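# Sand guide coat off the board within blue tape

## Task

Using the sander, take the thin dark guide coat off the part of the board that lies inside the rectangle of blue tape; leaving a few small specks is acceptable. On the board outside the tape the dark layer has to remain, though faint scuff marks and a handful of bare specks there are acceptable. Wearing through the primer at any spot means failure. When finished, move the tool away from the board.

## Robot and tools

Robot: one six-joint arm with a disc sander on the end. The pad is 127 mm across and faces along the tool point's +z axis. The tool point (end_effector_position) is the centre of the pad's face, on the tool's axis. A flat block reaches about 9 cm from the last joint's axis toward the sander's -y side and turns with it, so watch its clearance.

Scene frame: origin on the table top under the arm's base, +z up, +y to the left when facing along +x. The base may be tilted relative to the table. Reported positions can be slightly wrong, more so at long reach.

execute_actions: arguments "actions" (a list holding zero or one item) and optional "pictures" (boolean; pictures are included unless false). An empty list sends nothing and just reports the state. An action item has "rows" (1 to 15 rows) and optional "steps" (1 to 15, default 15). Each step lasts 1/30 s and applies one row; if there are fewer rows than steps, the final row is held. An item with only "steps" (up to 300) is a wait, counted from the previous result, and your reply time is included. A refused call sends nothing.

A row is 7 numbers, each in [-1, 1]: dx, dy, dz, rx, ry, rz, run. The first six are an offset, not a pose, expressed in the tool point's own axes. They are measured from the tool pose in the most recent result that shows it. Before any result in the scene shows it, and for the second and later calls within a single reply, they are measured from the pose when the action begins. Every row is counted from that same reference, not added onto the previous row. Scale: 1.0 equals 0.6 m for dx, dy, dz and 180 degrees for rotation. rx, ry, rz form a single rotation vector. A row of zero offsets is not a hold; it pulls the tool back to the reference pose.

run (7th number): above 0.01 switches the sander on, anything else off. The value persists across calls and while you reply, and the disc cuts wherever it touches. Finish sanding actions with run 0. After switching off, the disc spins for one or two more seconds and still cuts, so lift off.

move: "target" is one 7-number row with the same offset convention as above; its run value is sent at the start. "speed" is the path's top speed in m/s, 0.002 to 0.5 (default 0.25); rotation is capped at twice that in rad/s. The tool follows a straight path of 0.5 to 10 s; paths needing longer stop after 10 s, short of the target. Rotation goes the shorter way. The path begins once the arm is at rest (3 s at most) and ignores obstacles. The tool lags, can wander and may exceed the speed, especially with the arm nearly straight. Its result adds a "move:" line with the outcome (done, off_target, moving, held, fault), any limits (paced: the sent pose was clipped; held: some steps were blocked, after which the arm can jump faster), and the remaining distance to target.

wait: "seconds" 0 to 10; sends nothing new.
zoom_image: "camera" (cam_head_left, cam_head_right or cam_wrist) and "region" [x0, y0, x1, y1] in pixels from the image's top-left, at most 504 by 504. Returns a closer look at that camera's latest image.
finished_scene: "scene" is the number of the current scene; it ends it for good and reports whether the task succeeded. A reply without any tool call ends everything.

Motion details: each step, the commanded pose is clipped to 100 mm and 16 degrees from the measured pose, then reached by damped inverse kinematics, favouring position over orientation. Commands are smoothed with about 0.17 s delay. After an action ends, the arm only continues to the last clipped pose, so large moves may need several calls; check the reported pose. A "Hand target" line shows where the controller is now driving. The elbow cannot fully straighten. The simulation keeps running while you think and write.

Result lines: the state gives end_effector_position (m), end_effector_quat_wxyz and velocities (m/s, rad/s) in the scene frame. force_n (N) and torque_nm (N m) are at the tool point in tool axes, n/a before the first action. Pressing shows as negative force_n z; torque x and y show which pad edge carries the load. Each reading has noise and a fixed offset (force usually within 4 N). "pose unreachable" means the clearance check (which counts the base mount as arm) altered or blocked the command; HELD marks affected steps.

Cameras: cam_head_left, cam_head_right and cam_wrist, each 504x504, with calibration supplied (head cameras pinhole+radial, wrist fisheye whose pose follows the joints).

Faults: a joint torque reaching its limit (139 N m for shoulder pan, shoulder lift and elbow; 26 N m for each wrist) or any outside force reaching 150 N stops the arm for 10 s and drops the rest of the call. The arm is stiff: aiming even slightly below a firm surface can trigger this. Motors heat while loaded; MOTOR HOT appears from 70 °C and at 85 °C the brakes lock until cooled (OVER-TEMPERATURE FAULT).

Sanding advice: the foam compresses only a fraction of a millimetre and there is no force control, so approach slowly, keep the pad flat to the board (a tilt cuts on one edge), press lightly and keep moving; lingering or pressing harder cuts faster and risks exposing primer. Keep the pad's 127 mm footprint inside the tape. Avoid hits, slips and heavy pushes, then stop the sander and raise the tool clear.

Each tool is called after "Call:" by a JSON object that holds its "method" and its "body", one argument or row to a line.

## Session

I'll start by looking at the scene.

Call:
{"method": "execute_actions", "body": {
  "actions": []
}}

Scene clock: 0.00 s of 5400.00 s.
end_effector_position=(+0.3787, -0.2268, +0.5250) force_n=(-2.9, +0.6, -0.1) torque_nm=(-0.08, +0.24, -0.17) end_effector_quat_wxyz=(-0.206, +0.593, +0.722, +0.292) end_effector_velocity=(+0.000, +0.000, -0.001) end_effector_angular_velocity=(+0.000, +0.002, +0.001)
Joint positions: [-0.339 -1.815  1.647 -1.405 -1.571 -1.912]
Joint velocities: [-0.     0.001  0.001  0.001 -0.     0.   ]
Motor temperatures (°C, as the motors report them): [24 24 26 34 32 31]
Hand target: +0.379, -0.227, +0.525; -0.206, +0.593, +0.722, +0.292

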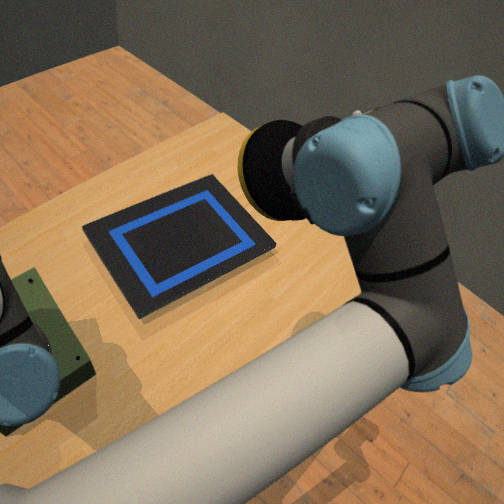

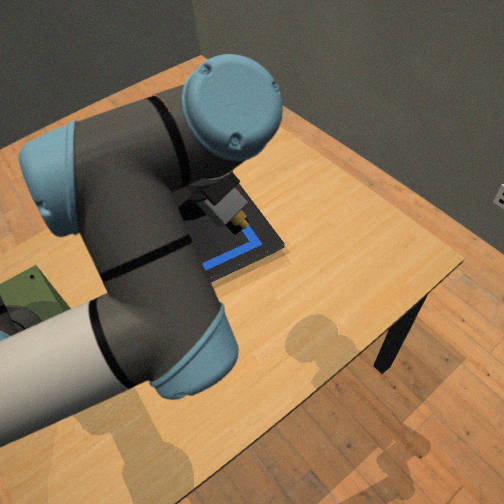

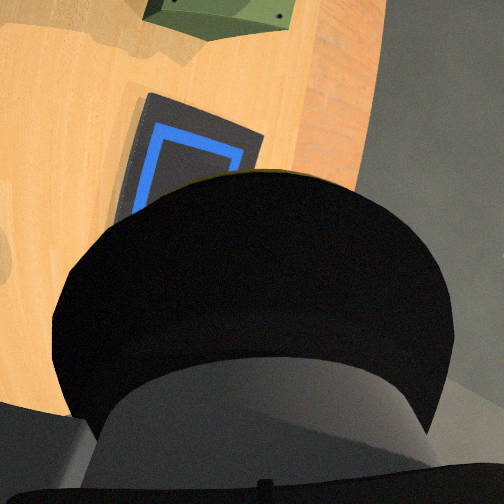

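Call:
{"method": "zoom_image", "body": {
  "camera": "cam_head_left",
  "region": [60, 150, 300, 340]
}}

Call:
{"method": "zoom_image", "body": {
  "camera": "cam_head_right",
  "region": [150, 170, 310, 300]
}}

Call:
{"method": "zoom_image", "body": {
  "camera": "cam_wrist",
  "region": [80, 60, 300, 240]
}}

Region (60, 150, 300, 340) of cam_head_left's 504x504 image, scaled by 2.100, with more detail than that image has; it fills the top 399 rows of this view, and the rest is white.

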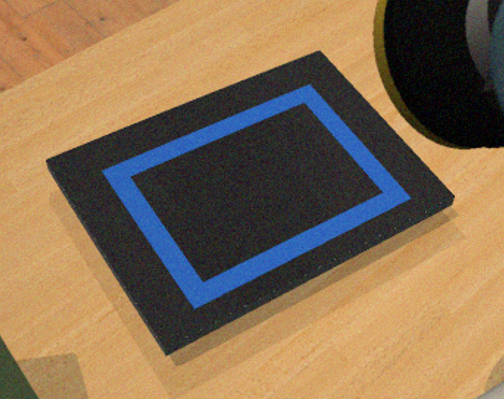

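Region (150, 170, 310, 300) of cam_head_right's 504x504 image, scaled by 3.150, with more detail than that image has; it fills the top 410 rows of this view, and the rest is white.

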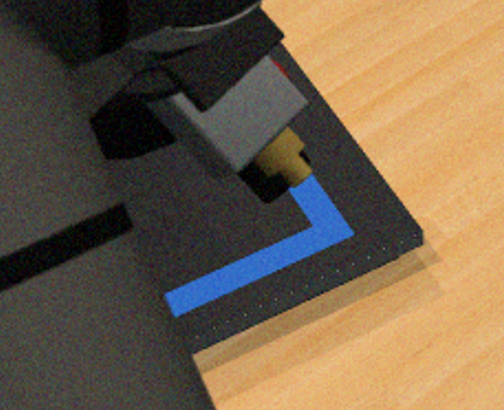

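Region (80, 60, 300, 240) of cam_wrist's 504x504 image, scaled by 2.291, with more detail than that image has; it fills the top 412 rows of this view, and the rest is white.

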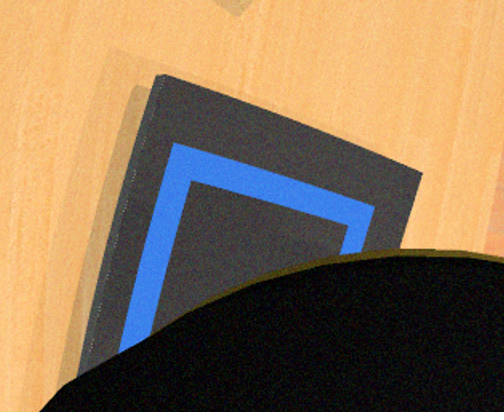

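Call:
{"method": "move", "body": {
  "target": [-0.0840, 0.1317, 0.7991, 0.02153, -0.23230, 0.10698, 0],
  "speed": 0.25
}}

Scene clock: 49.67 s of 5400.00 s.
end_effector_position=(+0.4892, +0.0659, +0.1495) force_n=(-0.2, -0.9, +0.8) torque_nm=(-0.25, -0.11, -0.03) end_effector_quat_wxyz=(-0.001, +0.760, +0.650, +0.000) end_effector_velocity=(+0.001, +0.001, -0.001) end_effector_angular_velocity=(-0.002, +0.000, -0.001)
Joint positions: [-0.078 -0.863  2.063 -2.607 -2.285 -1.238]
Joint velocities: [ 0.     0.005 -0.004  0.    -0.002  0.002]
Motor temperatures (°C, as the motors report them): [24 24 26 34 32 31]
Hand target: +0.489, +0.066, +0.149; -0.001, +0.760, +0.650, +0.000
Off the commanded pose: 0.001 m, 0 deg.
move: done
camera_calibration (this result's frames):
cam_wrist: T_world_to_cam=[[0.191308, 0.980818, 0.0373841, -0.159508], [0.925453, -0.192937, 0.326055, -0.455302], [0.327013, -0.0277798, -0.944611, 0.0980647], [0, 0, 0, 1]] pos_world=[0.419808, 0.0713278, 0.247049]

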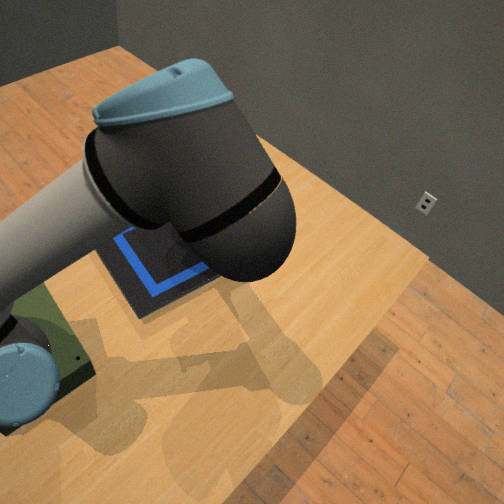

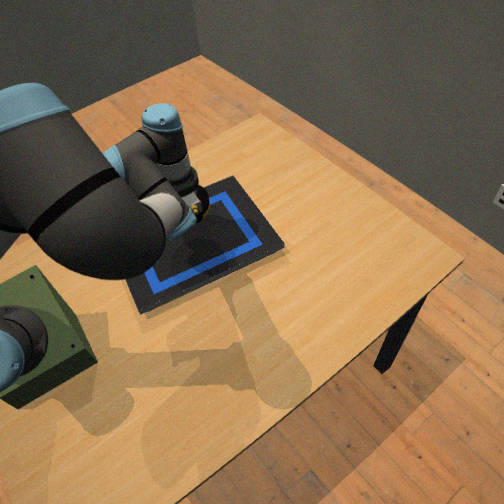

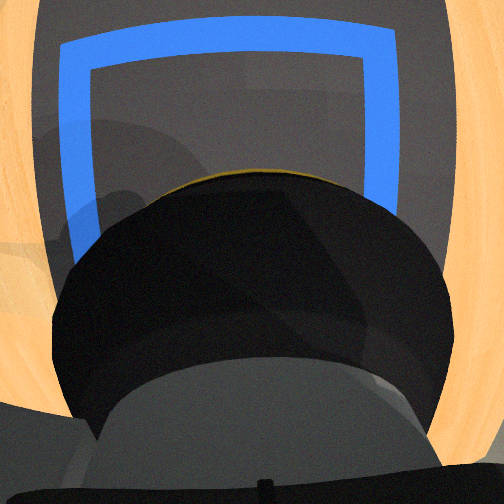

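Call:
{"method": "zoom_image", "body": {
  "camera": "cam_wrist",
  "region": [20, 0, 180, 120]
}}

Call:
{"method": "zoom_image", "body": {
  "camera": "cam_wrist",
  "region": [310, 0, 470, 120]
}}

Call:
{"method": "zoom_image", "body": {
  "camera": "cam_head_right",
  "region": [110, 150, 310, 330]
}}

Region (20, 0, 180, 120) of cam_wrist's 504x504 image, scaled by 3.150, with more detail than that image has; it fills the top 378 rows of this view, and the rest is white.

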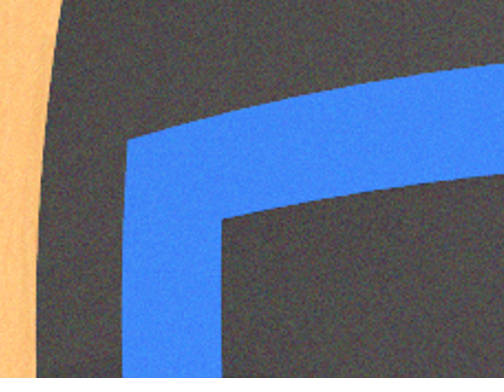

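Region (310, 0, 470, 120) of cam_wrist's 504x504 image, scaled by 3.150, with more detail than that image has; it fills the top 378 rows of this view, and the rest is white.

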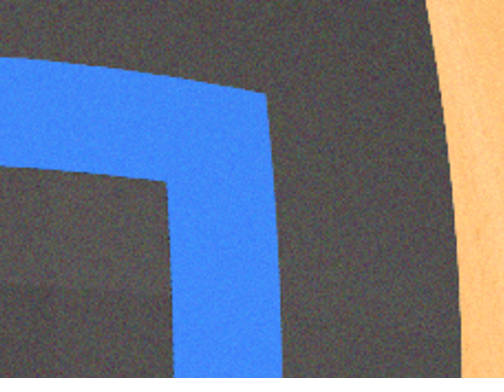

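Region (110, 150, 310, 330) of cam_head_right's 504x504 image, scaled by 2.520, with more detail than that image has; it fills the top 454 rows of this view, and the rest is white.

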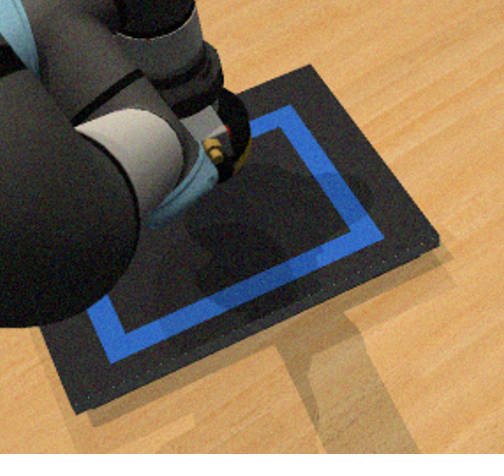

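Call:
{"method": "move", "body": {
  "target": [0, 0, 0.13, 0, 0, 0, 0],
  "speed": 0.1
}}

Scene clock: 80.83 s of 5400.00 s.
end_effector_position=(+0.4890, +0.0661, +0.0715) force_n=(-1.6, -1.6, -1.1) torque_nm=(-0.45, +0.16, -0.01) end_effector_quat_wxyz=(-0.001, +0.760, +0.650, +0.000) end_effector_velocity=(+0.001, +0.000, -0.002) end_effector_angular_velocity=(+0.000, -0.001, -0.000)
Joint positions: [-0.18  -0.706  2.088 -2.877 -2.297 -1.372]
Joint velocities: [-0.002  0.005 -0.001 -0.008 -0.    -0.004]
Motor temperatures (°C, as the motors report them): [24 24 26 34 32 31]
Hand target: +0.489, +0.066, +0.071; -0.001, +0.760, +0.650, +0.000
Off the commanded pose: 0.000 m, 0 deg.
move: done
camera_calibration (this result's frames):
cam_wrist: T_world_to_cam=[[0.191328, 0.980826, 0.0370808, -0.156705], [0.925505, -0.192859, 0.325954, -0.429669], [0.326856, -0.0280456, -0.944658, 0.0245908], [0, 0, 0, 1]] pos_world=[0.419605, 0.0715245, 0.169093]

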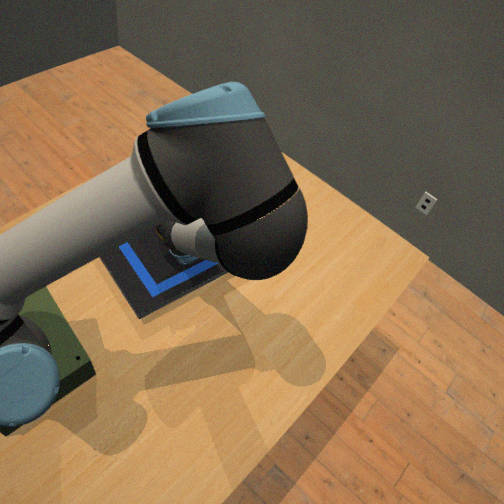

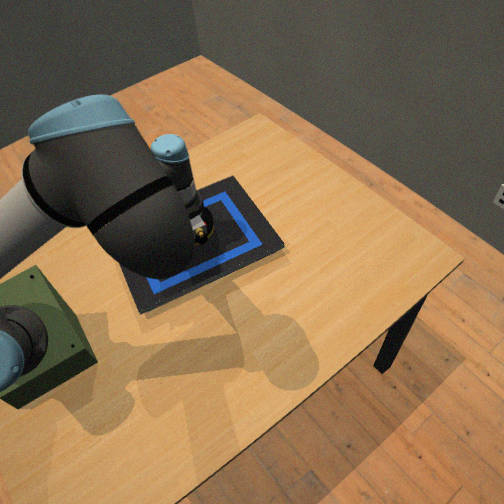

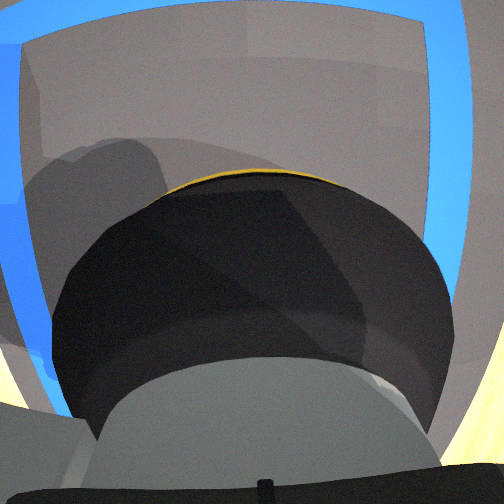

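Call:
{"method": "zoom_image", "body": {
  "camera": "cam_wrist",
  "region": [0, 0, 120, 90]
}}

Call:
{"method": "zoom_image", "body": {
  "camera": "cam_wrist",
  "region": [370, 0, 490, 90]
}}

Call:
{"method": "zoom_image", "body": {
  "camera": "cam_wrist",
  "region": [130, 140, 370, 230]
}}

Region (0, 0, 120, 90) of cam_wrist's 504x504 image, scaled by 4.200, with more detail than that image has; it fills the top 378 rows of this view, and the rest is white.

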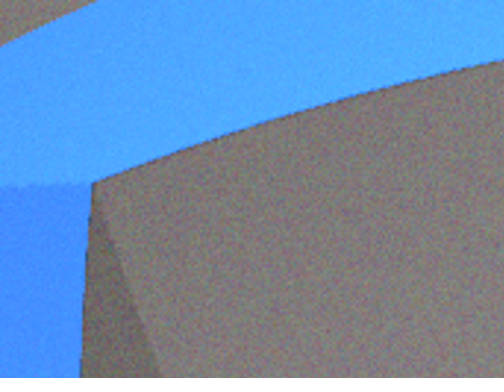

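Region (370, 0, 490, 90) of cam_wrist's 504x504 image, scaled by 4.200, with more detail than that image has; it fills the top 378 rows of this view, and the rest is white.

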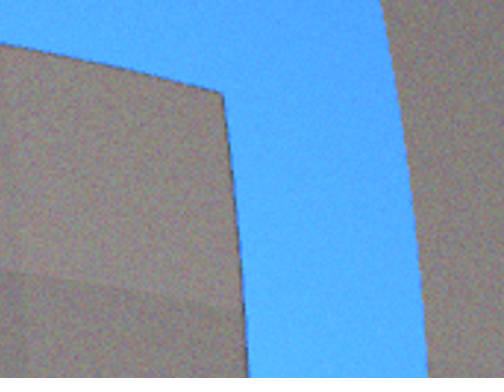

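Region (130, 140, 370, 230) of cam_wrist's 504x504 image, scaled by 2.100, with more detail than that image has; it fills the top 189 rows of this view, and the rest is white.

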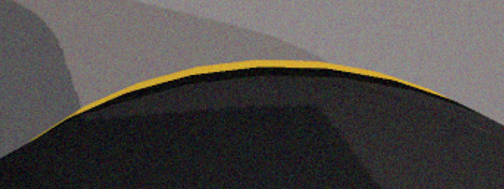

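Call:
{"method": "move", "body": {
  "target": [0, 0, 0.0258, 0, 0, 0, 0],
  "speed": 0.03
}}

Scene clock: 103.20 s of 5400.00 s.
end_effector_position=(+0.4889, +0.0661, +0.0561) force_n=(-2.9, -1.6, -2.3) torque_nm=(-0.39, +0.29, -0.02) end_effector_quat_wxyz=(-0.001, +0.760, +0.650, +0.000) end_effector_velocity=(-0.000, +0.000, -0.002) end_effector_angular_velocity=(+0.000, -0.000, -0.000)
Joint positions: [-0.2   -0.673  2.088 -2.929 -2.298 -1.399]
Joint velocities: [-0.002  0.005  0.    -0.007 -0.    -0.003]
Motor temperatures (°C, as the motors report them): [24 24 26 34 32 31]
Hand target: +0.489, +0.066, +0.056; -0.001, +0.760, +0.650, +0.000
Off the commanded pose: 0.000 m, 0 deg.
move: done
camera_calibration (this result's frames):
cam_wrist: T_world_to_cam=[[0.19134, 0.980826, 0.0370165, -0.15616], [0.925517, -0.192851, 0.325924, -0.424624], [0.326814, -0.028103, -0.944671, 0.0101295], [0, 0, 0, 1]] pos_world=[0.419566, 0.0715613, 0.153745]

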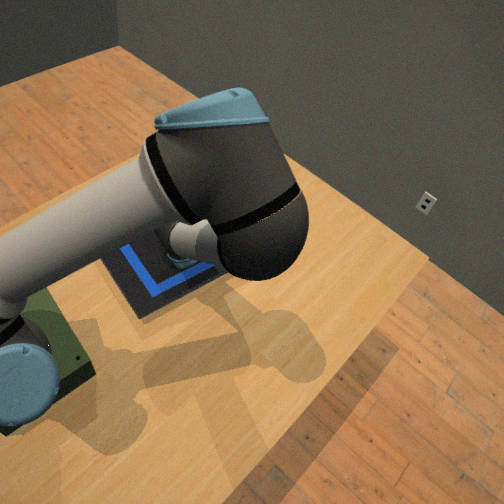

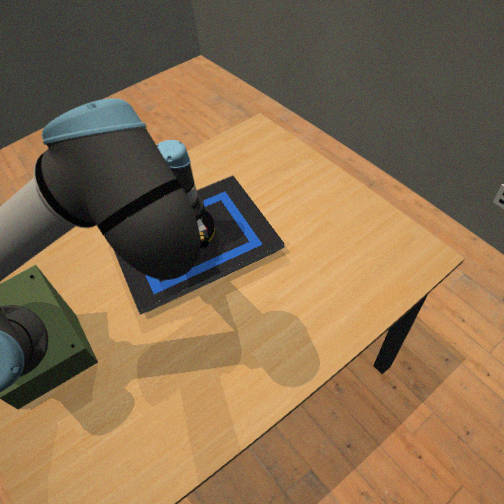

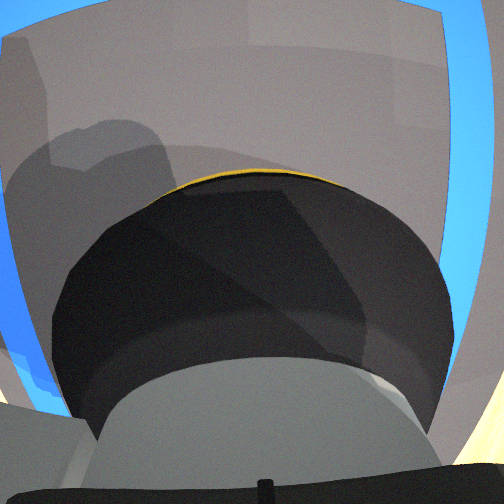

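Call:
{"method": "execute_actions", "body": {
  "actions": [
    {"rows": [[0,0,0.0004,0,0,0,0],[0,0,0.0008,0,0,0,0],[0,0,0.0012,0,0,0,0],[0,0,0.0016,0,0,0,0],[0,0,0.0020,0,0,0,0]], "steps": 15}
  ],
  "pictures": false
}}

Scene clock: 105.47 s of 5400.00 s.
end_effector_position=(+0.4889, +0.0661, +0.0550) force_n=(-2.3, +1.4, -0.5) torque_nm=(-0.11, +0.22, +0.04) end_effector_quat_wxyz=(-0.001, +0.760, +0.650, +0.000) end_effector_velocity=(+0.001, +0.000, -0.000) end_effector_angular_velocity=(-0.000, -0.000, -0.000)
Joint positions: [-0.202 -0.67   2.088 -2.933 -2.298 -1.401]
Joint velocities: [-0.     0.001 -0.002 -0.    -0.    -0.001]
Motor temperatures (°C, as the motors report them): [24 24 26 34 32 31]
Hand target: +0.489, +0.066, +0.055; -0.001, +0.760, +0.650, +0.000
Off the commanded pose: 0.000 m, 0 deg.
Steps of this call (steps 1 to 53: nothing new was sent; steps 54 to 68: all 15 steps of this action). Readings (end_effector_position | what the end effector reports):
54: (+0.4889, +0.0661, +0.0560) | force_n=(+0.7, +0.8, +2.0) torque_nm=(-0.18, -0.20, +0.01)
55: (+0.4889, +0.0661, +0.0560) | force_n=(-1.4, -0.3, -0.3) torque_nm=(-0.27, +0.00, -0.15)
57: (+0.4889, +0.0661, +0.0558) | force_n=(-1.1, -1.1, +0.1) torque_nm=(-0.23, -0.10, -0.04)
61: (+0.4889, +0.0662, +0.0552) | force_n=(-1.3, -1.2, +0.4) torque_nm=(-0.34, +0.13, +0.13)
68: the state above

Call:
{"method": "execute_actions", "body": {
  "actions": [
    {"rows": [[0,0,0.0004,0,0,0,0],[0,0,0.0008,0,0,0,0],[0,0,0.0012,0,0,0,0],[0,0,0.0016,0,0,0,0],[0,0,0.0020,0,0,0,0]], "steps": 15}
  ],
  "pictures": false
}}

Scene clock: 107.80 s of 5400.00 s.
end_effector_position=(+0.4889, +0.0662, +0.0538) force_n=(-2.3, -1.4, +2.2) torque_nm=(-0.38, +0.15, -0.15) end_effector_quat_wxyz=(-0.001, +0.760, +0.650, +0.000) end_effector_velocity=(+0.000, -0.000, -0.000) end_effector_angular_velocity=(+0.000, -0.001, -0.001)
Joint positions: [-0.204 -0.668  2.087 -2.936 -2.298 -1.404]
Joint velocities: [-0.     0.001 -0.001 -0.001 -0.    -0.   ]
Motor temperatures (°C, as the motors report them): [24 24 26 34 32 31]
Hand target: +0.489, +0.066, +0.054; -0.001, +0.760, +0.650, +0.000
Off the commanded pose: 0.000 m, 0 deg.
Steps of this call (steps 1 to 55: nothing new was sent; steps 56 to 70: all 15 steps of this action). Readings (end_effector_position | what the end effector reports):
56: (+0.4889, +0.0661, +0.0549) | force_n=(-2.1, -0.9, -0.8) torque_nm=(-0.16, +0.13, -0.14)
57: (+0.4889, +0.0661, +0.0549) | force_n=(-3.2, -1.4, +0.8) torque_nm=(-0.37, +0.22, -0.03)
59: (+0.4889, +0.0661, +0.0547) | force_n=(-2.3, +0.8, -0.5) torque_nm=(-0.07, +0.19, -0.02)
63: (+0.4889, +0.0662, +0.0540) | force_n=(-0.8, -2.5, -0.6) torque_nm=(-0.67, +0.24, +0.02)
70: the state above

Call:
{"method": "execute_actions", "body": {
  "actions": [
    {"rows": [[0,0,0.0004,0,0,0,0],[0,0,0.0008,0,0,0,0],[0,0,0.0012,0,0,0,0],[0,0,0.0016,0,0,0,0]], "steps": 13}
  ],
  "pictures": false
}}

Scene clock: 109.47 s of 5400.00 s.
end_effector_position=(+0.4889, +0.0662, +0.0528) force_n=(-5.4, -0.3, +0.6) torque_nm=(-0.34, +0.44, +0.04) end_effector_quat_wxyz=(-0.001, +0.760, +0.650, +0.000) end_effector_velocity=(-0.001, -0.000, -0.000) end_effector_angular_velocity=(-0.000, +0.001, +0.000)
Joint positions: [-0.205 -0.665  2.087 -2.94  -2.299 -1.405]
Joint velocities: [-0.     0.     0.002 -0.001 -0.    -0.001]
Motor temperatures (°C, as the motors report them): [24 24 26 34 32 31]
Hand target: +0.489, +0.066, +0.053; -0.001, +0.760, +0.650, +0.000
Off the commanded pose: 0.000 m, 0 deg.
Steps of this call (steps 1 to 37: nothing new was sent; steps 38 to 50: all 13 steps of this action). Readings (end_effector_position | what the end effector reports):
38: (+0.4889, +0.0662, +0.0538) | force_n=(+0.1, +0.5, +0.7) torque_nm=(-0.08, -0.13, -0.15)
39: (+0.4889, +0.0662, +0.0537) | force_n=(-2.0, -0.8, +0.8) torque_nm=(-0.24, +0.22, -0.01)
41: (+0.4889, +0.0662, +0.0535) | force_n=(-1.4, +1.0, -0.5) torque_nm=(-0.08, +0.10, +0.00)
45: (+0.4889, +0.0662, +0.0530) | force_n=(-3.0, -1.1, +0.5) torque_nm=(-0.27, +0.24, -0.17)
50: the state above

Call:
{"method": "execute_actions", "body": {
  "actions": [
    {"rows": [[0,0,0.0004,0,0,0,0],[0,0,0.0008,0,0,0,0],[0,0,0.0012,0,0,0,0],[0,0,0.0016,0,0,0,0]], "steps": 13}
  ],
  "pictures": false
}}

Scene clock: 111.93 s of 5400.00 s.
end_effector_position=(+0.4889, +0.0662, +0.0519) force_n=(-2.0, +0.0, +0.5) torque_nm=(-0.28, +0.18, +0.04) end_effector_quat_wxyz=(-0.001, +0.760, +0.650, +0.000) end_effector_velocity=(-0.001, +0.000, -0.000) end_effector_angular_velocity=(+0.000, +0.001, +0.001)
Joint positions: [-0.206 -0.663  2.087 -2.943 -2.299 -1.407]
Joint velocities: [-0.     0.     0.002 -0.002 -0.    -0.   ]
Motor temperatures (°C, as the motors report them): [24 24 26 34 32 31]
Hand target: +0.489, +0.066, +0.052; -0.001, +0.760, +0.650, +0.000
Off the commanded pose: 0.000 m, 0 deg.
Steps of this call (steps 1 to 61: nothing new was sent; steps 62 to 74: all 13 steps of this action). Readings (end_effector_position | what the end effector reports):
62: (+0.4889, +0.0662, +0.0528) | force_n=(-1.2, +1.1, -0.6) torque_nm=(-0.03, -0.09, +0.03)
63: (+0.4889, +0.0662, +0.0528) | force_n=(-2.9, -1.0, +0.4) torque_nm=(-0.21, +0.23, -0.10)
65: (+0.4889, +0.0662, +0.0525) | force_n=(-2.6, -1.2, -0.7) torque_nm=(-0.41, +0.11, -0.05)
69: (+0.4889, +0.0662, +0.0521) | force_n=(-2.6, +0.2, -1.4) torque_nm=(-0.06, +0.15, -0.07)
74: the state above

Call:
{"method": "execute_actions", "body": {
  "actions": [
    {"rows": [[0,0,0.0004,0,0,0,0],[0,0,0.0008,0,0,0,0],[0,0,0.0012,0,0,0,0],[0,0,0.0016,0,0,0,0]], "steps": 13}
  ],
  "pictures": false
}}

Scene clock: 114.00 s of 5400.00 s.
end_effector_position=(+0.4889, +0.0662, +0.0510) force_n=(-4.4, +0.0, +0.3) torque_nm=(-0.14, +0.30, +0.03) end_effector_quat_wxyz=(-0.001, +0.760, +0.650, +0.000) end_effector_velocity=(-0.000, +0.000, -0.000) end_effector_angular_velocity=(-0.000, +0.001, +0.001)
Joint positions: [-0.207 -0.661  2.087 -2.946 -2.299 -1.409]
Joint velocities: [-0.     0.001  0.    -0.001 -0.    -0.001]
Motor temperatures (°C, as the motors report them): [24 24 26 34 32 31]
Hand target: +0.489, +0.066, +0.051; -0.001, +0.760, +0.650, +0.000
Off the commanded pose: 0.000 m, 0 deg.
Steps of this call (steps 1 to 49: nothing new was sent; steps 50 to 62: all 13 steps of this action). Readings (end_effector_position | what the end effector reports):
50: (+0.4889, +0.0662, +0.0519) | force_n=(-3.0, +1.6, -3.1) torque_nm=(+0.09, +0.21, +0.05)
51: (+0.4889, +0.0662, +0.0518) | force_n=(-0.9, -0.3, -1.2) torque_nm=(-0.17, +0.10, -0.11)
53: (+0.4889, +0.0662, +0.0516) | force_n=(-1.5, +1.1, +1.5) torque_nm=(-0.02, +0.16, -0.13)
57: (+0.4889, +0.0662, +0.0511) | force_n=(-2.7, +0.8, +1.4) torque_nm=(-0.12, +0.17, -0.09)
62: the state above

Call:
{"method": "execute_actions", "body": {
  "actions": [
    {"rows": [[0,0,0.0004,0,0,0,0],[0,0,0.0008,0,0,0,0],[0,0,0.0012,0,0,0,0],[0,0,0.0014,0,0,0,0]], "steps": 13}
  ],
  "pictures": false
}}

Scene clock: 115.73 s of 5400.00 s.
end_effector_position=(+0.4889, +0.0662, +0.0502) force_n=(-2.8, -1.6, -1.0) torque_nm=(-0.44, +0.42, -0.01) end_effector_quat_wxyz=(-0.001, +0.760, +0.650, +0.000) end_effector_velocity=(+0.001, -0.000, +0.000) end_effector_angular_velocity=(+0.000, -0.001, -0.001)
Joint positions: [-0.209 -0.659  2.087 -2.948 -2.299 -1.41 ]
Joint velocities: [-0.    -0.001 -0.    -0.002  0.    -0.   ]
Motor temperatures (°C, as the motors report them): [24 24 26 34 32 31]
Hand target: +0.489, +0.066, +0.050; -0.001, +0.760, +0.650, +0.000
Off the commanded pose: 0.000 m, 0 deg.
Steps of this call (steps 1 to 39: nothing new was sent; steps 40 to 52: all 13 steps of this action). Readings (end_effector_position | what the end effector reports):
40: (+0.4889, +0.0662, +0.0509) | force_n=(-1.5, +0.2, -0.2) torque_nm=(-0.10, +0.02, +0.01)
41: (+0.4889, +0.0662, +0.0509) | force_n=(-2.5, -2.2, -0.2) torque_nm=(-0.56, +0.15, +0.02)
43: (+0.4889, +0.0662, +0.0507) | force_n=(-0.5, +1.4, -2.3) torque_nm=(-0.10, -0.18, -0.03)
47: (+0.4889, +0.0662, +0.0503) | force_n=(+0.8, +1.4, -1.5) torque_nm=(+0.09, -0.18, +0.04)
52: the state above

Call:
{"method": "execute_actions", "body": {
  "actions": [
    {"rows": [[0,0,0.0004,0,0,0,0],[0,0,0.0008,0,0,0,0],[0,0,0.0012,0,0,0,0],[0,0,0.0014,0,0,0,0]], "steps": 13}
  ],
  "pictures": false
}}

Scene clock: 117.93 s of 5400.00 s.
end_effector_position=(+0.4889, +0.0662, +0.0493) force_n=(-0.2, -1.4, -0.2) torque_nm=(-0.39, -0.10, +0.05) end_effector_quat_wxyz=(-0.001, +0.760, +0.650, +0.000) end_effector_velocity=(-0.002, +0.000, -0.000) end_effector_angular_velocity=(-0.000, +0.003, +0.002)
Joint positions: [-0.21  -0.658  2.087 -2.951 -2.299 -1.412]
Joint velocities: [-0.    -0.     0.003  0.    -0.    -0.   ]
Motor temperatures (°C, as the motors report them): [24 24 26 34 32 31]
Hand target: +0.489, +0.066, +0.049; -0.001, +0.760, +0.650, +0.000
Off the commanded pose: 0.000 m, 0 deg.
Steps of this call (steps 1 to 53: nothing new was sent; steps 54 to 66: all 13 steps of this action). Readings (end_effector_position | what the end effector reports):
54: (+0.4889, +0.0662, +0.0501) | force_n=(-2.2, +0.3, -1.0) torque_nm=(-0.15, +0.13, -0.01)
55: (+0.4889, +0.0662, +0.0501) | force_n=(-2.1, -0.6, -0.4) torque_nm=(-0.26, +0.17, +0.03)
57: (+0.4889, +0.0662, +0.0499) | force_n=(-3.9, -1.3, -2.3) torque_nm=(-0.24, +0.33, -0.13)
61: (+0.4889, +0.0662, +0.0495) | force_n=(-3.4, -1.3, -2.1) torque_nm=(-0.28, +0.33, +0.00)
66: the state above

Call:
{"method": "execute_actions", "body": {
  "actions": [
    {"rows": [[0,0,0.0004,0,0,0,0],[0,0,0.0008,0,0,0,0],[0,0,0.0012,0,0,0,0],[0,0,0.0014,0,0,0,0]], "steps": 13}
  ],
  "pictures": false
}}

Scene clock: 119.73 s of 5400.00 s.
end_effector_position=(+0.4889, +0.0662, +0.0485) force_n=(-2.9, +2.3, -0.4) torque_nm=(+0.22, +0.10, +0.15) end_effector_quat_wxyz=(-0.001, +0.760, +0.650, +0.000) end_effector_velocity=(+0.000, +0.000, -0.000) end_effector_angular_velocity=(+0.000, -0.001, +0.000)
Joint positions: [-0.211 -0.656  2.087 -2.954 -2.299 -1.413]
Joint velocities: [-0.     0.001  0.    -0.002  0.    -0.001]
Motor temperatures (°C, as the motors report them): [24 24 26 34 32 31]
Hand target: +0.489, +0.066, +0.049; -0.001, +0.760, +0.650, +0.000
Off the commanded pose: 0.000 m, 0 deg.
Steps of this call (steps 1 to 41: nothing new was sent; steps 42 to 54: all 13 steps of this action). Readings (end_effector_position | what the end effector reports):
42: (+0.4889, +0.0662, +0.0493) | force_n=(-2.6, +0.7, -0.5) torque_nm=(-0.13, +0.37, +0.03)
43: (+0.4889, +0.0662, +0.0493) | force_n=(-3.1, +0.0, -1.7) torque_nm=(-0.26, +0.27, +0.00)
45: (+0.4889, +0.0662, +0.0490) | force_n=(-3.0, -2.7, -1.1) torque_nm=(-0.41, +0.24, +0.01)
49: (+0.4889, +0.0662, +0.0486) | force_n=(-2.9, +0.0, +1.2) torque_nm=(-0.24, +0.31, +0.09)
54: the state above

Call:
{"method": "execute_actions", "body": {
  "actions": [
    {"rows": [[0,0,0.0004,0,0,0,0],[0,0,0.0008,0,0,0,0],[0,0,0.0012,0,0,0,0],[0,0,0.0014,0,0,0,0]], "steps": 13}
  ],
  "pictures": false
}}

Scene clock: 121.70 s of 5400.00 s.
end_effector_position=(+0.4889, +0.0662, +0.0477) force_n=(-2.5, +0.1, -0.2) torque_nm=(-0.18, +0.24, +0.00) end_effector_quat_wxyz=(-0.001, +0.760, +0.650, +0.000) end_effector_velocity=(+0.000, -0.000, -0.000) end_effector_angular_velocity=(-0.000, -0.002, -0.001)
Joint positions: [-0.212 -0.654  2.087 -2.956 -2.299 -1.415]
Joint velocities: [-0.     0.     0.001 -0.003 -0.    -0.001]
Motor temperatures (°C, as the motors report them): [24 24 26 34 32 31]
Hand target: +0.489, +0.066, +0.048; -0.001, +0.760, +0.650, +0.000
Off the commanded pose: 0.000 m, 0 deg.
Steps of this call (steps 1 to 46: nothing new was sent; steps 47 to 59: all 13 steps of this action). Readings (end_effector_position | what the end effector reports):
47: (+0.4889, +0.0662, +0.0485) | force_n=(-4.7, -0.7, -2.1) torque_nm=(-0.35, +0.41, +0.02)
48: (+0.4889, +0.0662, +0.0485) | force_n=(+0.2, -1.4, -0.5) torque_nm=(-0.44, -0.09, -0.16)
50: (+0.4889, +0.0662, +0.0482) | force_n=(-1.4, +0.8, -0.1) torque_nm=(-0.04, -0.03, -0.18)
54: (+0.4889, +0.0662, +0.0478) | force_n=(-1.0, +3.9, -2.4) torque_nm=(+0.30, +0.03, +0.00)
59: the state above

Call:
{"method": "execute_actions", "body": {
  "actions": [
    {"rows": [[0,0,0.0004,0,0,0,0],[0,0,0.0008,0,0,0,0],[0,0,0.0012,0,0,0,0],[0,0,0.0014,0,0,0,0]], "steps": 13}
  ],
  "pictures": false
}}

Scene clock: 123.63 s of 5400.00 s.
end_effector_position=(+0.4889, +0.0662, +0.0469) force_n=(-1.3, -2.4, -2.2) torque_nm=(-0.44, +0.05, -0.09) end_effector_quat_wxyz=(-0.001, +0.760, +0.650, +0.000) end_effector_velocity=(+0.000, -0.001, +0.000) end_effector_angular_velocity=(-0.000, -0.001, -0.002)
Joint positions: [-0.213 -0.652  2.086 -2.959 -2.299 -1.416]
Joint velocities: [-0.    -0.002  0.    -0.    -0.     0.   ]
Motor temperatures (°C, as the motors report them): [24 24 26 34 32 31]
Hand target: +0.489, +0.066, +0.047; -0.001, +0.760, +0.650, +0.000
Off the commanded pose: 0.000 m, 0 deg.
Steps of this call (steps 1 to 45: nothing new was sent; steps 46 to 58: all 13 steps of this action). Readings (end_effector_position | what the end effector reports):
46: (+0.4889, +0.0662, +0.0477) | force_n=(-3.0, +2.0, -0.5) torque_nm=(+0.11, +0.21, -0.05)
47: (+0.4889, +0.0662, +0.0476) | force_n=(-2.9, +0.9, -1.6) torque_nm=(+0.13, +0.12, -0.08)
49: (+0.4889, +0.0662, +0.0474) | force_n=(-0.6, -0.5, -0.5) torque_nm=(-0.23, -0.04, -0.02)
53: (+0.4889, +0.0662, +0.0470) | force_n=(-2.8, -1.1, +0.4) torque_nm=(-0.34, +0.21, +0.03)
58: the state above

Call:
{"method": "execute_actions", "body": {
  "actions": [
    {"rows": [[0,0,0.0004,0,0,0,0],[0,0,0.0008,0,0,0,0],[0,0,0.0012,0,0,0,0],[0,0,0.0014,0,0,0,0]], "steps": 13}
  ],
  "pictures": true
}}

Scene clock: 127.33 s of 5400.00 s.
end_effector_position=(+0.4889, +0.0662, +0.0461) force_n=(-2.3, -1.8, -1.1) torque_nm=(-0.34, +0.14, +0.01) end_effector_quat_wxyz=(-0.001, +0.760, +0.650, +0.000) end_effector_velocity=(-0.001, +0.000, -0.001) end_effector_angular_velocity=(+0.000, +0.002, +0.001)
Joint positions: [-0.214 -0.65   2.086 -2.962 -2.299 -1.418]
Joint velocities: [-0.     0.001  0.002 -0.001  0.    -0.   ]
Motor temperatures (°C, as the motors report them): [24 24 26 34 32 31]
Hand target: +0.489, +0.066, +0.046; -0.001, +0.760, +0.650, +0.000
Off the commanded pose: 0.000 m, 0 deg.
Steps of this call (steps 1 to 98: nothing new was sent; steps 99 to 111: all 13 steps of this action). Readings (end_effector_position | what the end effector reports):
99: (+0.4889, +0.0662, +0.0469) | force_n=(-2.4, +2.4, -0.2) torque_nm=(+0.24, +0.19, -0.07)
100: (+0.4889, +0.0662, +0.0468) | force_n=(-2.2, -0.4, -0.7) torque_nm=(-0.14, +0.02, -0.03)
102: (+0.4889, +0.0662, +0.0466) | force_n=(-1.8, -1.9, -0.7) torque_nm=(-0.40, +0.06, +0.08)
106: (+0.4889, +0.0662, +0.0462) | force_n=(-2.8, +1.8, -1.3) torque_nm=(+0.11, +0.14, -0.02)
111: the state above
camera_calibration (this result's frames):
cam_wrist: T_world_to_cam=[[0.191346, 0.980826, 0.0369692, -0.155806], [0.925532, -0.192843, 0.325886, -0.421317], [0.326767, -0.0281409, -0.944686, 0.000655574], [0, 0, 0, 1]] pos_world=[0.419541, 0.0715887, 0.143681]

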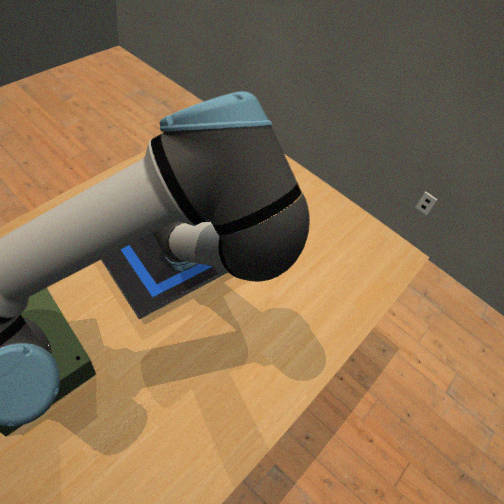

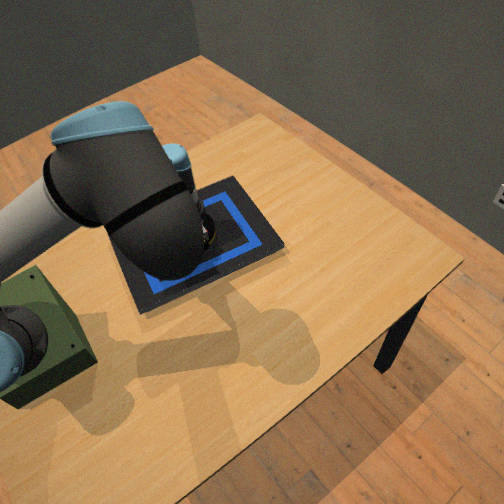

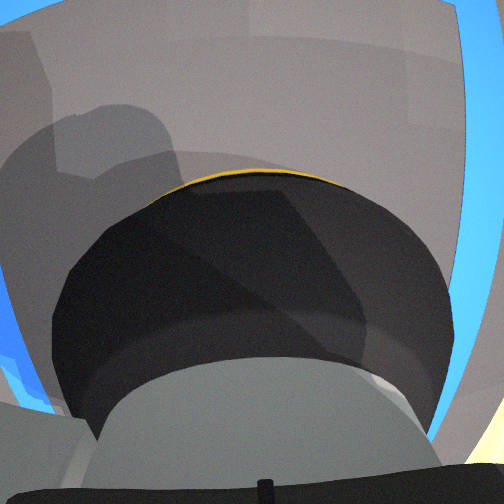

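Call:
{"method": "execute_actions", "body": {
  "actions": [
    {"rows": [[0,0,0.0004,0,0,0,0],[0,0,0.0008,0,0,0,0],[0,0,0.0012,0,0,0,0],[0,0,0.0014,0,0,0,0]], "steps": 13}
  ],
  "pictures": false
}}

Scene clock: 129.17 s of 5400.00 s.
end_effector_position=(+0.4889, +0.0662, +0.0453) force_n=(-1.5, -0.1, -1.2) torque_nm=(-0.16, -0.07, -0.04) end_effector_quat_wxyz=(-0.001, +0.760, +0.650, +0.000) end_effector_velocity=(+0.001, -0.001, +0.001) end_effector_angular_velocity=(-0.000, -0.002, -0.001)
Joint positions: [-0.215 -0.648  2.086 -2.964 -2.299 -1.419]
Joint velocities: [-0.    -0.001 -0.001 -0.001 -0.    -0.001]
Motor temperatures (°C, as the motors report them): [24 24 26 34 32 31]
Hand target: +0.489, +0.066, +0.045; -0.001, +0.760, +0.650, +0.000
Off the commanded pose: 0.000 m, 0 deg.
Steps of this call (steps 1 to 42: nothing new was sent; steps 43 to 55: all 13 steps of this action). Readings (end_effector_position | what the end effector reports):
43: (+0.4889, +0.0662, +0.0460) | force_n=(-0.8, -1.8, -0.8) torque_nm=(-0.34, -0.12, -0.19)
44: (+0.4889, +0.0662, +0.0460) | force_n=(-3.9, +0.0, +1.2) torque_nm=(-0.04, +0.38, +0.05)
46: (+0.4889, +0.0662, +0.0458) | force_n=(-2.0, +0.8, +0.1) torque_nm=(-0.17, +0.12, +0.03)
50: (+0.4889, +0.0662, +0.0454) | force_n=(-1.9, +0.4, -0.9) torque_nm=(-0.15, +0.05, +0.06)
55: the state above

Call:
{"method": "execute_actions", "body": {
  "actions": [
    {"rows": [[0,0,0.0004,0,0,0,0],[0,0,0.0008,0,0,0,0],[0,0,0.0012,0,0,0,0],[0,0,0.0014,0,0,0,0]], "steps": 13}
  ],
  "pictures": false
}}

Scene clock: 131.23 s of 5400.00 s.
end_effector_position=(+0.4889, +0.0662, +0.0444) force_n=(-1.4, -2.6, -4.6) torque_nm=(-0.64, +0.01, -0.04) end_effector_quat_wxyz=(-0.001, +0.760, +0.650, +0.000) end_effector_velocity=(-0.000, -0.000, -0.000) end_effector_angular_velocity=(-0.000, +0.001, +0.001)
Joint positions: [-0.216 -0.647  2.086 -2.967 -2.299 -1.42 ]
Joint velocities: [-0.     0.    -0.     0.001 -0.    -0.001]
Motor temperatures (°C, as the motors report them): [24 24 26 34 32 31]
Hand target: +0.489, +0.066, +0.044; -0.001, +0.760, +0.650, +0.000
Off the commanded pose: 0.000 m, 0 deg.
Steps of this call (steps 1 to 49: nothing new was sent; steps 50 to 62: all 13 steps of this action). Readings (end_effector_position | what the end effector reports):
50: (+0.4889, +0.0662, +0.0452) | force_n=(-1.7, +0.0, +0.8) torque_nm=(-0.17, -0.04, -0.02)
51: (+0.4889, +0.0662, +0.0452) | force_n=(+0.0, -0.8, -2.0) torque_nm=(-0.32, -0.18, -0.03)
53: (+0.4889, +0.0662, +0.0450) | force_n=(-0.9, +1.5, +1.7) torque_nm=(-0.02, +0.00, -0.04)
57: (+0.4889, +0.0662, +0.0446) | force_n=(-2.4, -0.1, -1.5) torque_nm=(-0.15, +0.21, -0.07)
62: the state above

Call:
{"method": "execute_actions", "body": {
  "actions": [
    {"rows": [[0,0,0.0002,0,0,0,0],[0,0,0.0004,0,0,0,0],[0,0,0.0005,0,0,0,0]], "steps": 15}
  ],
  "pictures": false
}}

Scene clock: 133.17 s of 5400.00 s.
end_effector_position=(+0.4889, +0.0662, +0.0442) force_n=(-2.0, -1.8, -13.9) torque_nm=(-0.32, +0.11, -0.01) end_effector_quat_wxyz=(-0.001, +0.760, +0.650, +0.000) end_effector_velocity=(-0.000, +0.000, -0.000) end_effector_angular_velocity=(+0.000, +0.000, -0.001)
Joint positions: [-0.217 -0.646  2.086 -2.968 -2.299 -1.421]
Joint velocities: [-0.     0.     0.001 -0.001  0.     0.001]
Motor temperatures (°C, as the motors report them): [24 24 26 34 32 31]
Hand target: +0.489, +0.066, +0.044; -0.001, +0.760, +0.650, +0.000
Off the commanded pose: 0.000 m, 0 deg.
Steps of this call (steps 1 to 43: nothing new was sent; steps 44 to 58: all 15 steps of this action). Readings (end_effector_position | what the end effector reports):
44: (+0.4889, +0.0662, +0.0444) | force_n=(-1.5, -2.8, -6.6) torque_nm=(-0.59, +0.01, -0.01)
45: (+0.4889, +0.0662, +0.0444) | force_n=(-1.9, -1.7, -6.2) torque_nm=(-0.57, +0.14, -0.15)
47: (+0.4889, +0.0662, +0.0443) | force_n=(-1.2, -1.9, -10.1) torque_nm=(-0.48, -0.13, -0.08)
51: (+0.4889, +0.0662, +0.0442) | force_n=(-3.4, -2.0, -12.9) torque_nm=(-0.35, +0.28, +0.00)
58: the state above

Call:
{"method": "execute_actions", "body": {
  "actions": [
    {"rows": [[0,0,0.0002,0,0,0,0],[0,0,0.0004,0,0,0,0]], "steps": 15}
  ],
  "pictures": true
}}

Scene clock: 140.93 s of 5400.00 s.
end_effector_position=(+0.4889, +0.0662, +0.0439) force_n=(-2.0, -4.3, -23.8) torque_nm=(-0.47, +0.19, -0.01) end_effector_quat_wxyz=(-0.001, +0.760, +0.650, +0.000) end_effector_velocity=(+0.002, -0.001, +0.001) end_effector_angular_velocity=(-0.000, -0.003, -0.004)
Joint positions: [-0.217 -0.645  2.086 -2.969 -2.299 -1.421]
Joint velocities: [-0.    -0.001 -0.002 -0.002 -0.     0.001]
Motor temperatures (°C, as the motors report them): [24 24 26 34 32 31]
Hand target: +0.489, +0.066, +0.044; -0.001, +0.760, +0.650, +0.000
Off the commanded pose: 0.000 m, 0 deg.
Steps of this call (steps 1 to 218: nothing new was sent; steps 219 to 233: all 15 steps of this action). Readings (end_effector_position | what the end effector reports):
219: (+0.4889, +0.0662, +0.0441) | force_n=(-1.2, -2.4, -13.7) torque_nm=(-0.47, -0.04, -0.22)
220: (+0.4889, +0.0662, +0.0441) | force_n=(-2.6, -4.5, -16.6) torque_nm=(-0.74, +0.12, +0.01)
222: (+0.4889, +0.0662, +0.0440) | force_n=(-3.7, -4.9, -19.1) torque_nm=(-0.68, +0.19, -0.07)
226: (+0.4889, +0.0662, +0.0440) | force_n=(-2.4, -4.7, -21.1) torque_nm=(-0.62, +0.11, -0.01)
233: the state above
camera_calibration (this result's frames):
cam_wrist: T_world_to_cam=[[0.191375, 0.98082, 0.0369723, -0.155737], [0.925507, -0.192869, 0.325944, -0.420621], [0.326823, -0.0281593, -0.944666, -0.0013997], [0, 0, 0, 1]] pos_world=[0.419549, 0.0715857, 0.141534]

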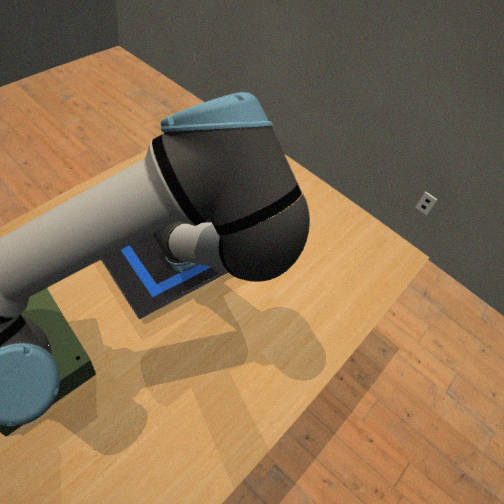

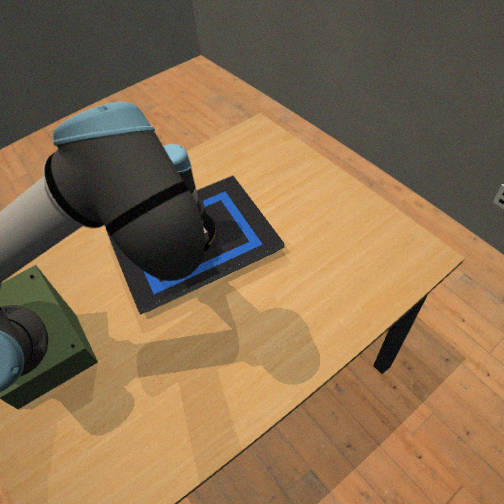

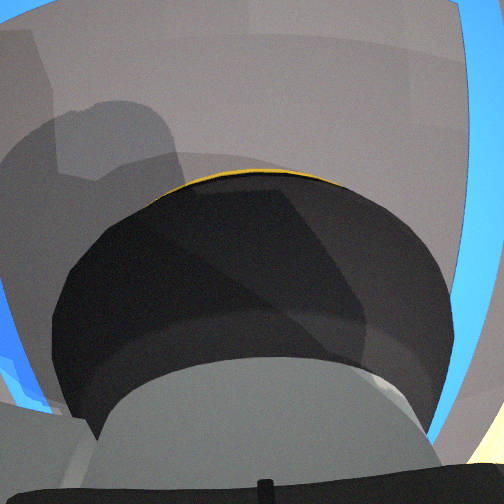

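Call:
{"method": "execute_actions", "body": {
  "actions": [
    {"rows": [[0,0,0,-0.0005,0,0,0],[0,0,0,-0.0010,0,0,0],[0,0,0,-0.0015,0,0,0]], "steps": 15}
  ],
  "pictures": false
}}

Call:
{"method": "execute_actions", "body": {
  "actions": [
    {"rows": [[0,0,0,0,0,0,0]], "steps": 15}
  ],
  "pictures": true
}}

Scene clock: 169.47 s of 5400.00 s.
end_effector_position=(+0.4889, +0.0661, +0.0439) force_n=(-2.2, -6.4, -21.5) torque_nm=(-0.46, +0.19, +0.03) end_effector_quat_wxyz=(+0.001, +0.760, +0.650, +0.002) end_effector_velocity=(-0.001, +0.001, -0.000) end_effector_angular_velocity=(-0.000, +0.001, +0.002)
Joint positions: [-0.217 -0.644  2.088 -2.978 -2.3   -1.425]
Joint velocities: [ 0.     0.001  0.002 -0.002 -0.    -0.001]
Motor temperatures (°C, as the motors report them): [24 24 26 34 32 31]
Hand target: +0.489, +0.066, +0.044; +0.001, +0.760, +0.650, +0.002
Off the commanded pose: 0.000 m, 0 deg.
Steps of this call (steps 1 to 841: nothing new was sent; steps 842 to 856: all 15 steps of this action). Readings (end_effector_position | what the end effector reports):
842: (+0.4889, +0.0662, +0.0439) | force_n=(-3.0, -3.6, -23.6) torque_nm=(-0.52, +0.05, -0.01)
843: (+0.4890, +0.0662, +0.0439) | force_n=(-2.6, -4.8, -23.1) torque_nm=(-0.39, -0.02, -0.06)
845: (+0.4891, +0.0661, +0.0439) | force_n=(+0.2, -7.8, -23.9) torque_nm=(-0.20, -0.18, -0.03)
849: (+0.4890, +0.0661, +0.0439) | force_n=(-4.2, -9.0, -23.4) torque_nm=(-0.47, +0.45, -0.05)
856: the state above

Scene clock: 169.97 s of 5400.00 s.
end_effector_position=(+0.4889, +0.0661, +0.0439) force_n=(-1.8, -4.2, -25.4) torque_nm=(-0.06, +0.04, -0.02) end_effector_quat_wxyz=(+0.001, +0.760, +0.650, +0.002) end_effector_velocity=(+0.002, -0.000, +0.000) end_effector_angular_velocity=(-0.000, -0.002, -0.002)
Joint positions: [-0.217 -0.644  2.088 -2.978 -2.3   -1.425]
Joint velocities: [ 0.     0.001 -0.003  0.001 -0.     0.   ]
Motor temperatures (°C, as the motors report them): [24 24 26 34 32 31]
Hand target: +0.489, +0.066, +0.044; +0.001, +0.760, +0.650, +0.002
Off the commanded pose: 0.000 m, 0 deg.
Steps of this call (steps 1 to 15: all 15 steps of this action). Readings (end_effector_position | what the end effector reports):
1: (+0.4889, +0.0661, +0.0439) | force_n=(-2.8, -3.8, -23.2) torque_nm=(-0.03, +0.08, -0.06)
2: (+0.4889, +0.0661, +0.0439) | force_n=(-3.0, -4.3, -24.6) torque_nm=(-0.18, +0.22, -0.12)
4: (+0.4889, +0.0661, +0.0439) | force_n=(-6.7, -5.2, -23.2) torque_nm=(-0.30, +0.70, -0.03)
8: (+0.4889, +0.0661, +0.0439) | force_n=(-2.4, -4.0, -22.9) torque_nm=(-0.03, +0.30, -0.09)
15: the state above
camera_calibration (this result's frames):
cam_wrist: T_world_to_cam=[[0.191273, 0.980834, 0.0371379, -0.155683], [0.92397, -0.192693, 0.330376, -0.420106], [0.331201, -0.0288776, -0.943118, -0.00356959], [0, 0, 0, 1]] pos_world=[0.419125, 0.0716452, 0.141208]

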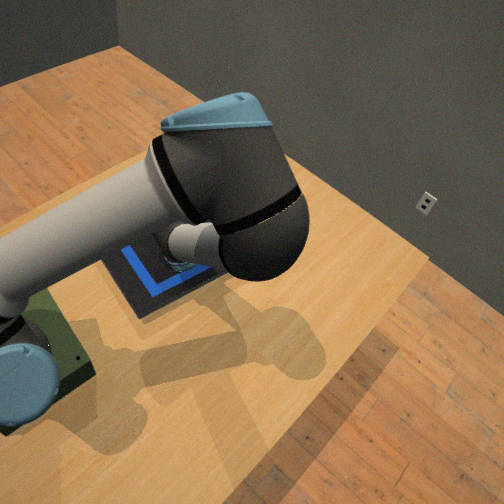

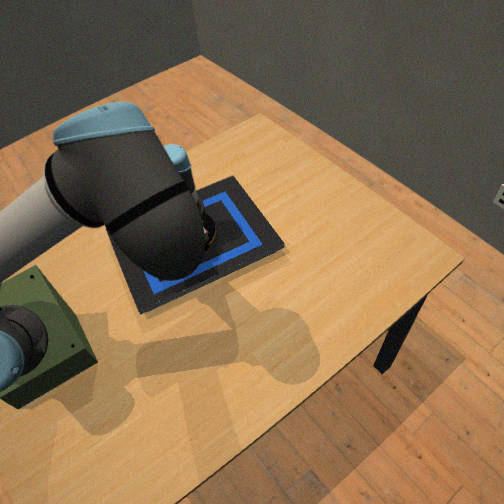

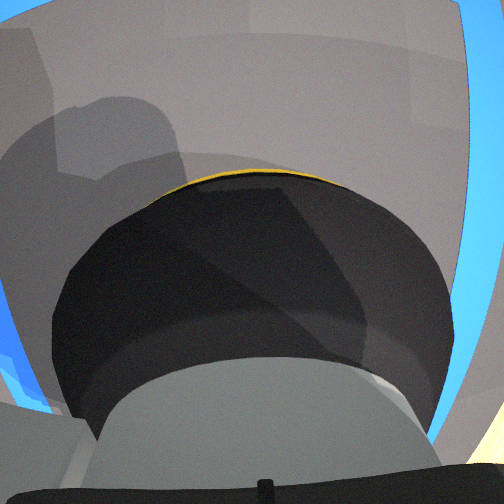

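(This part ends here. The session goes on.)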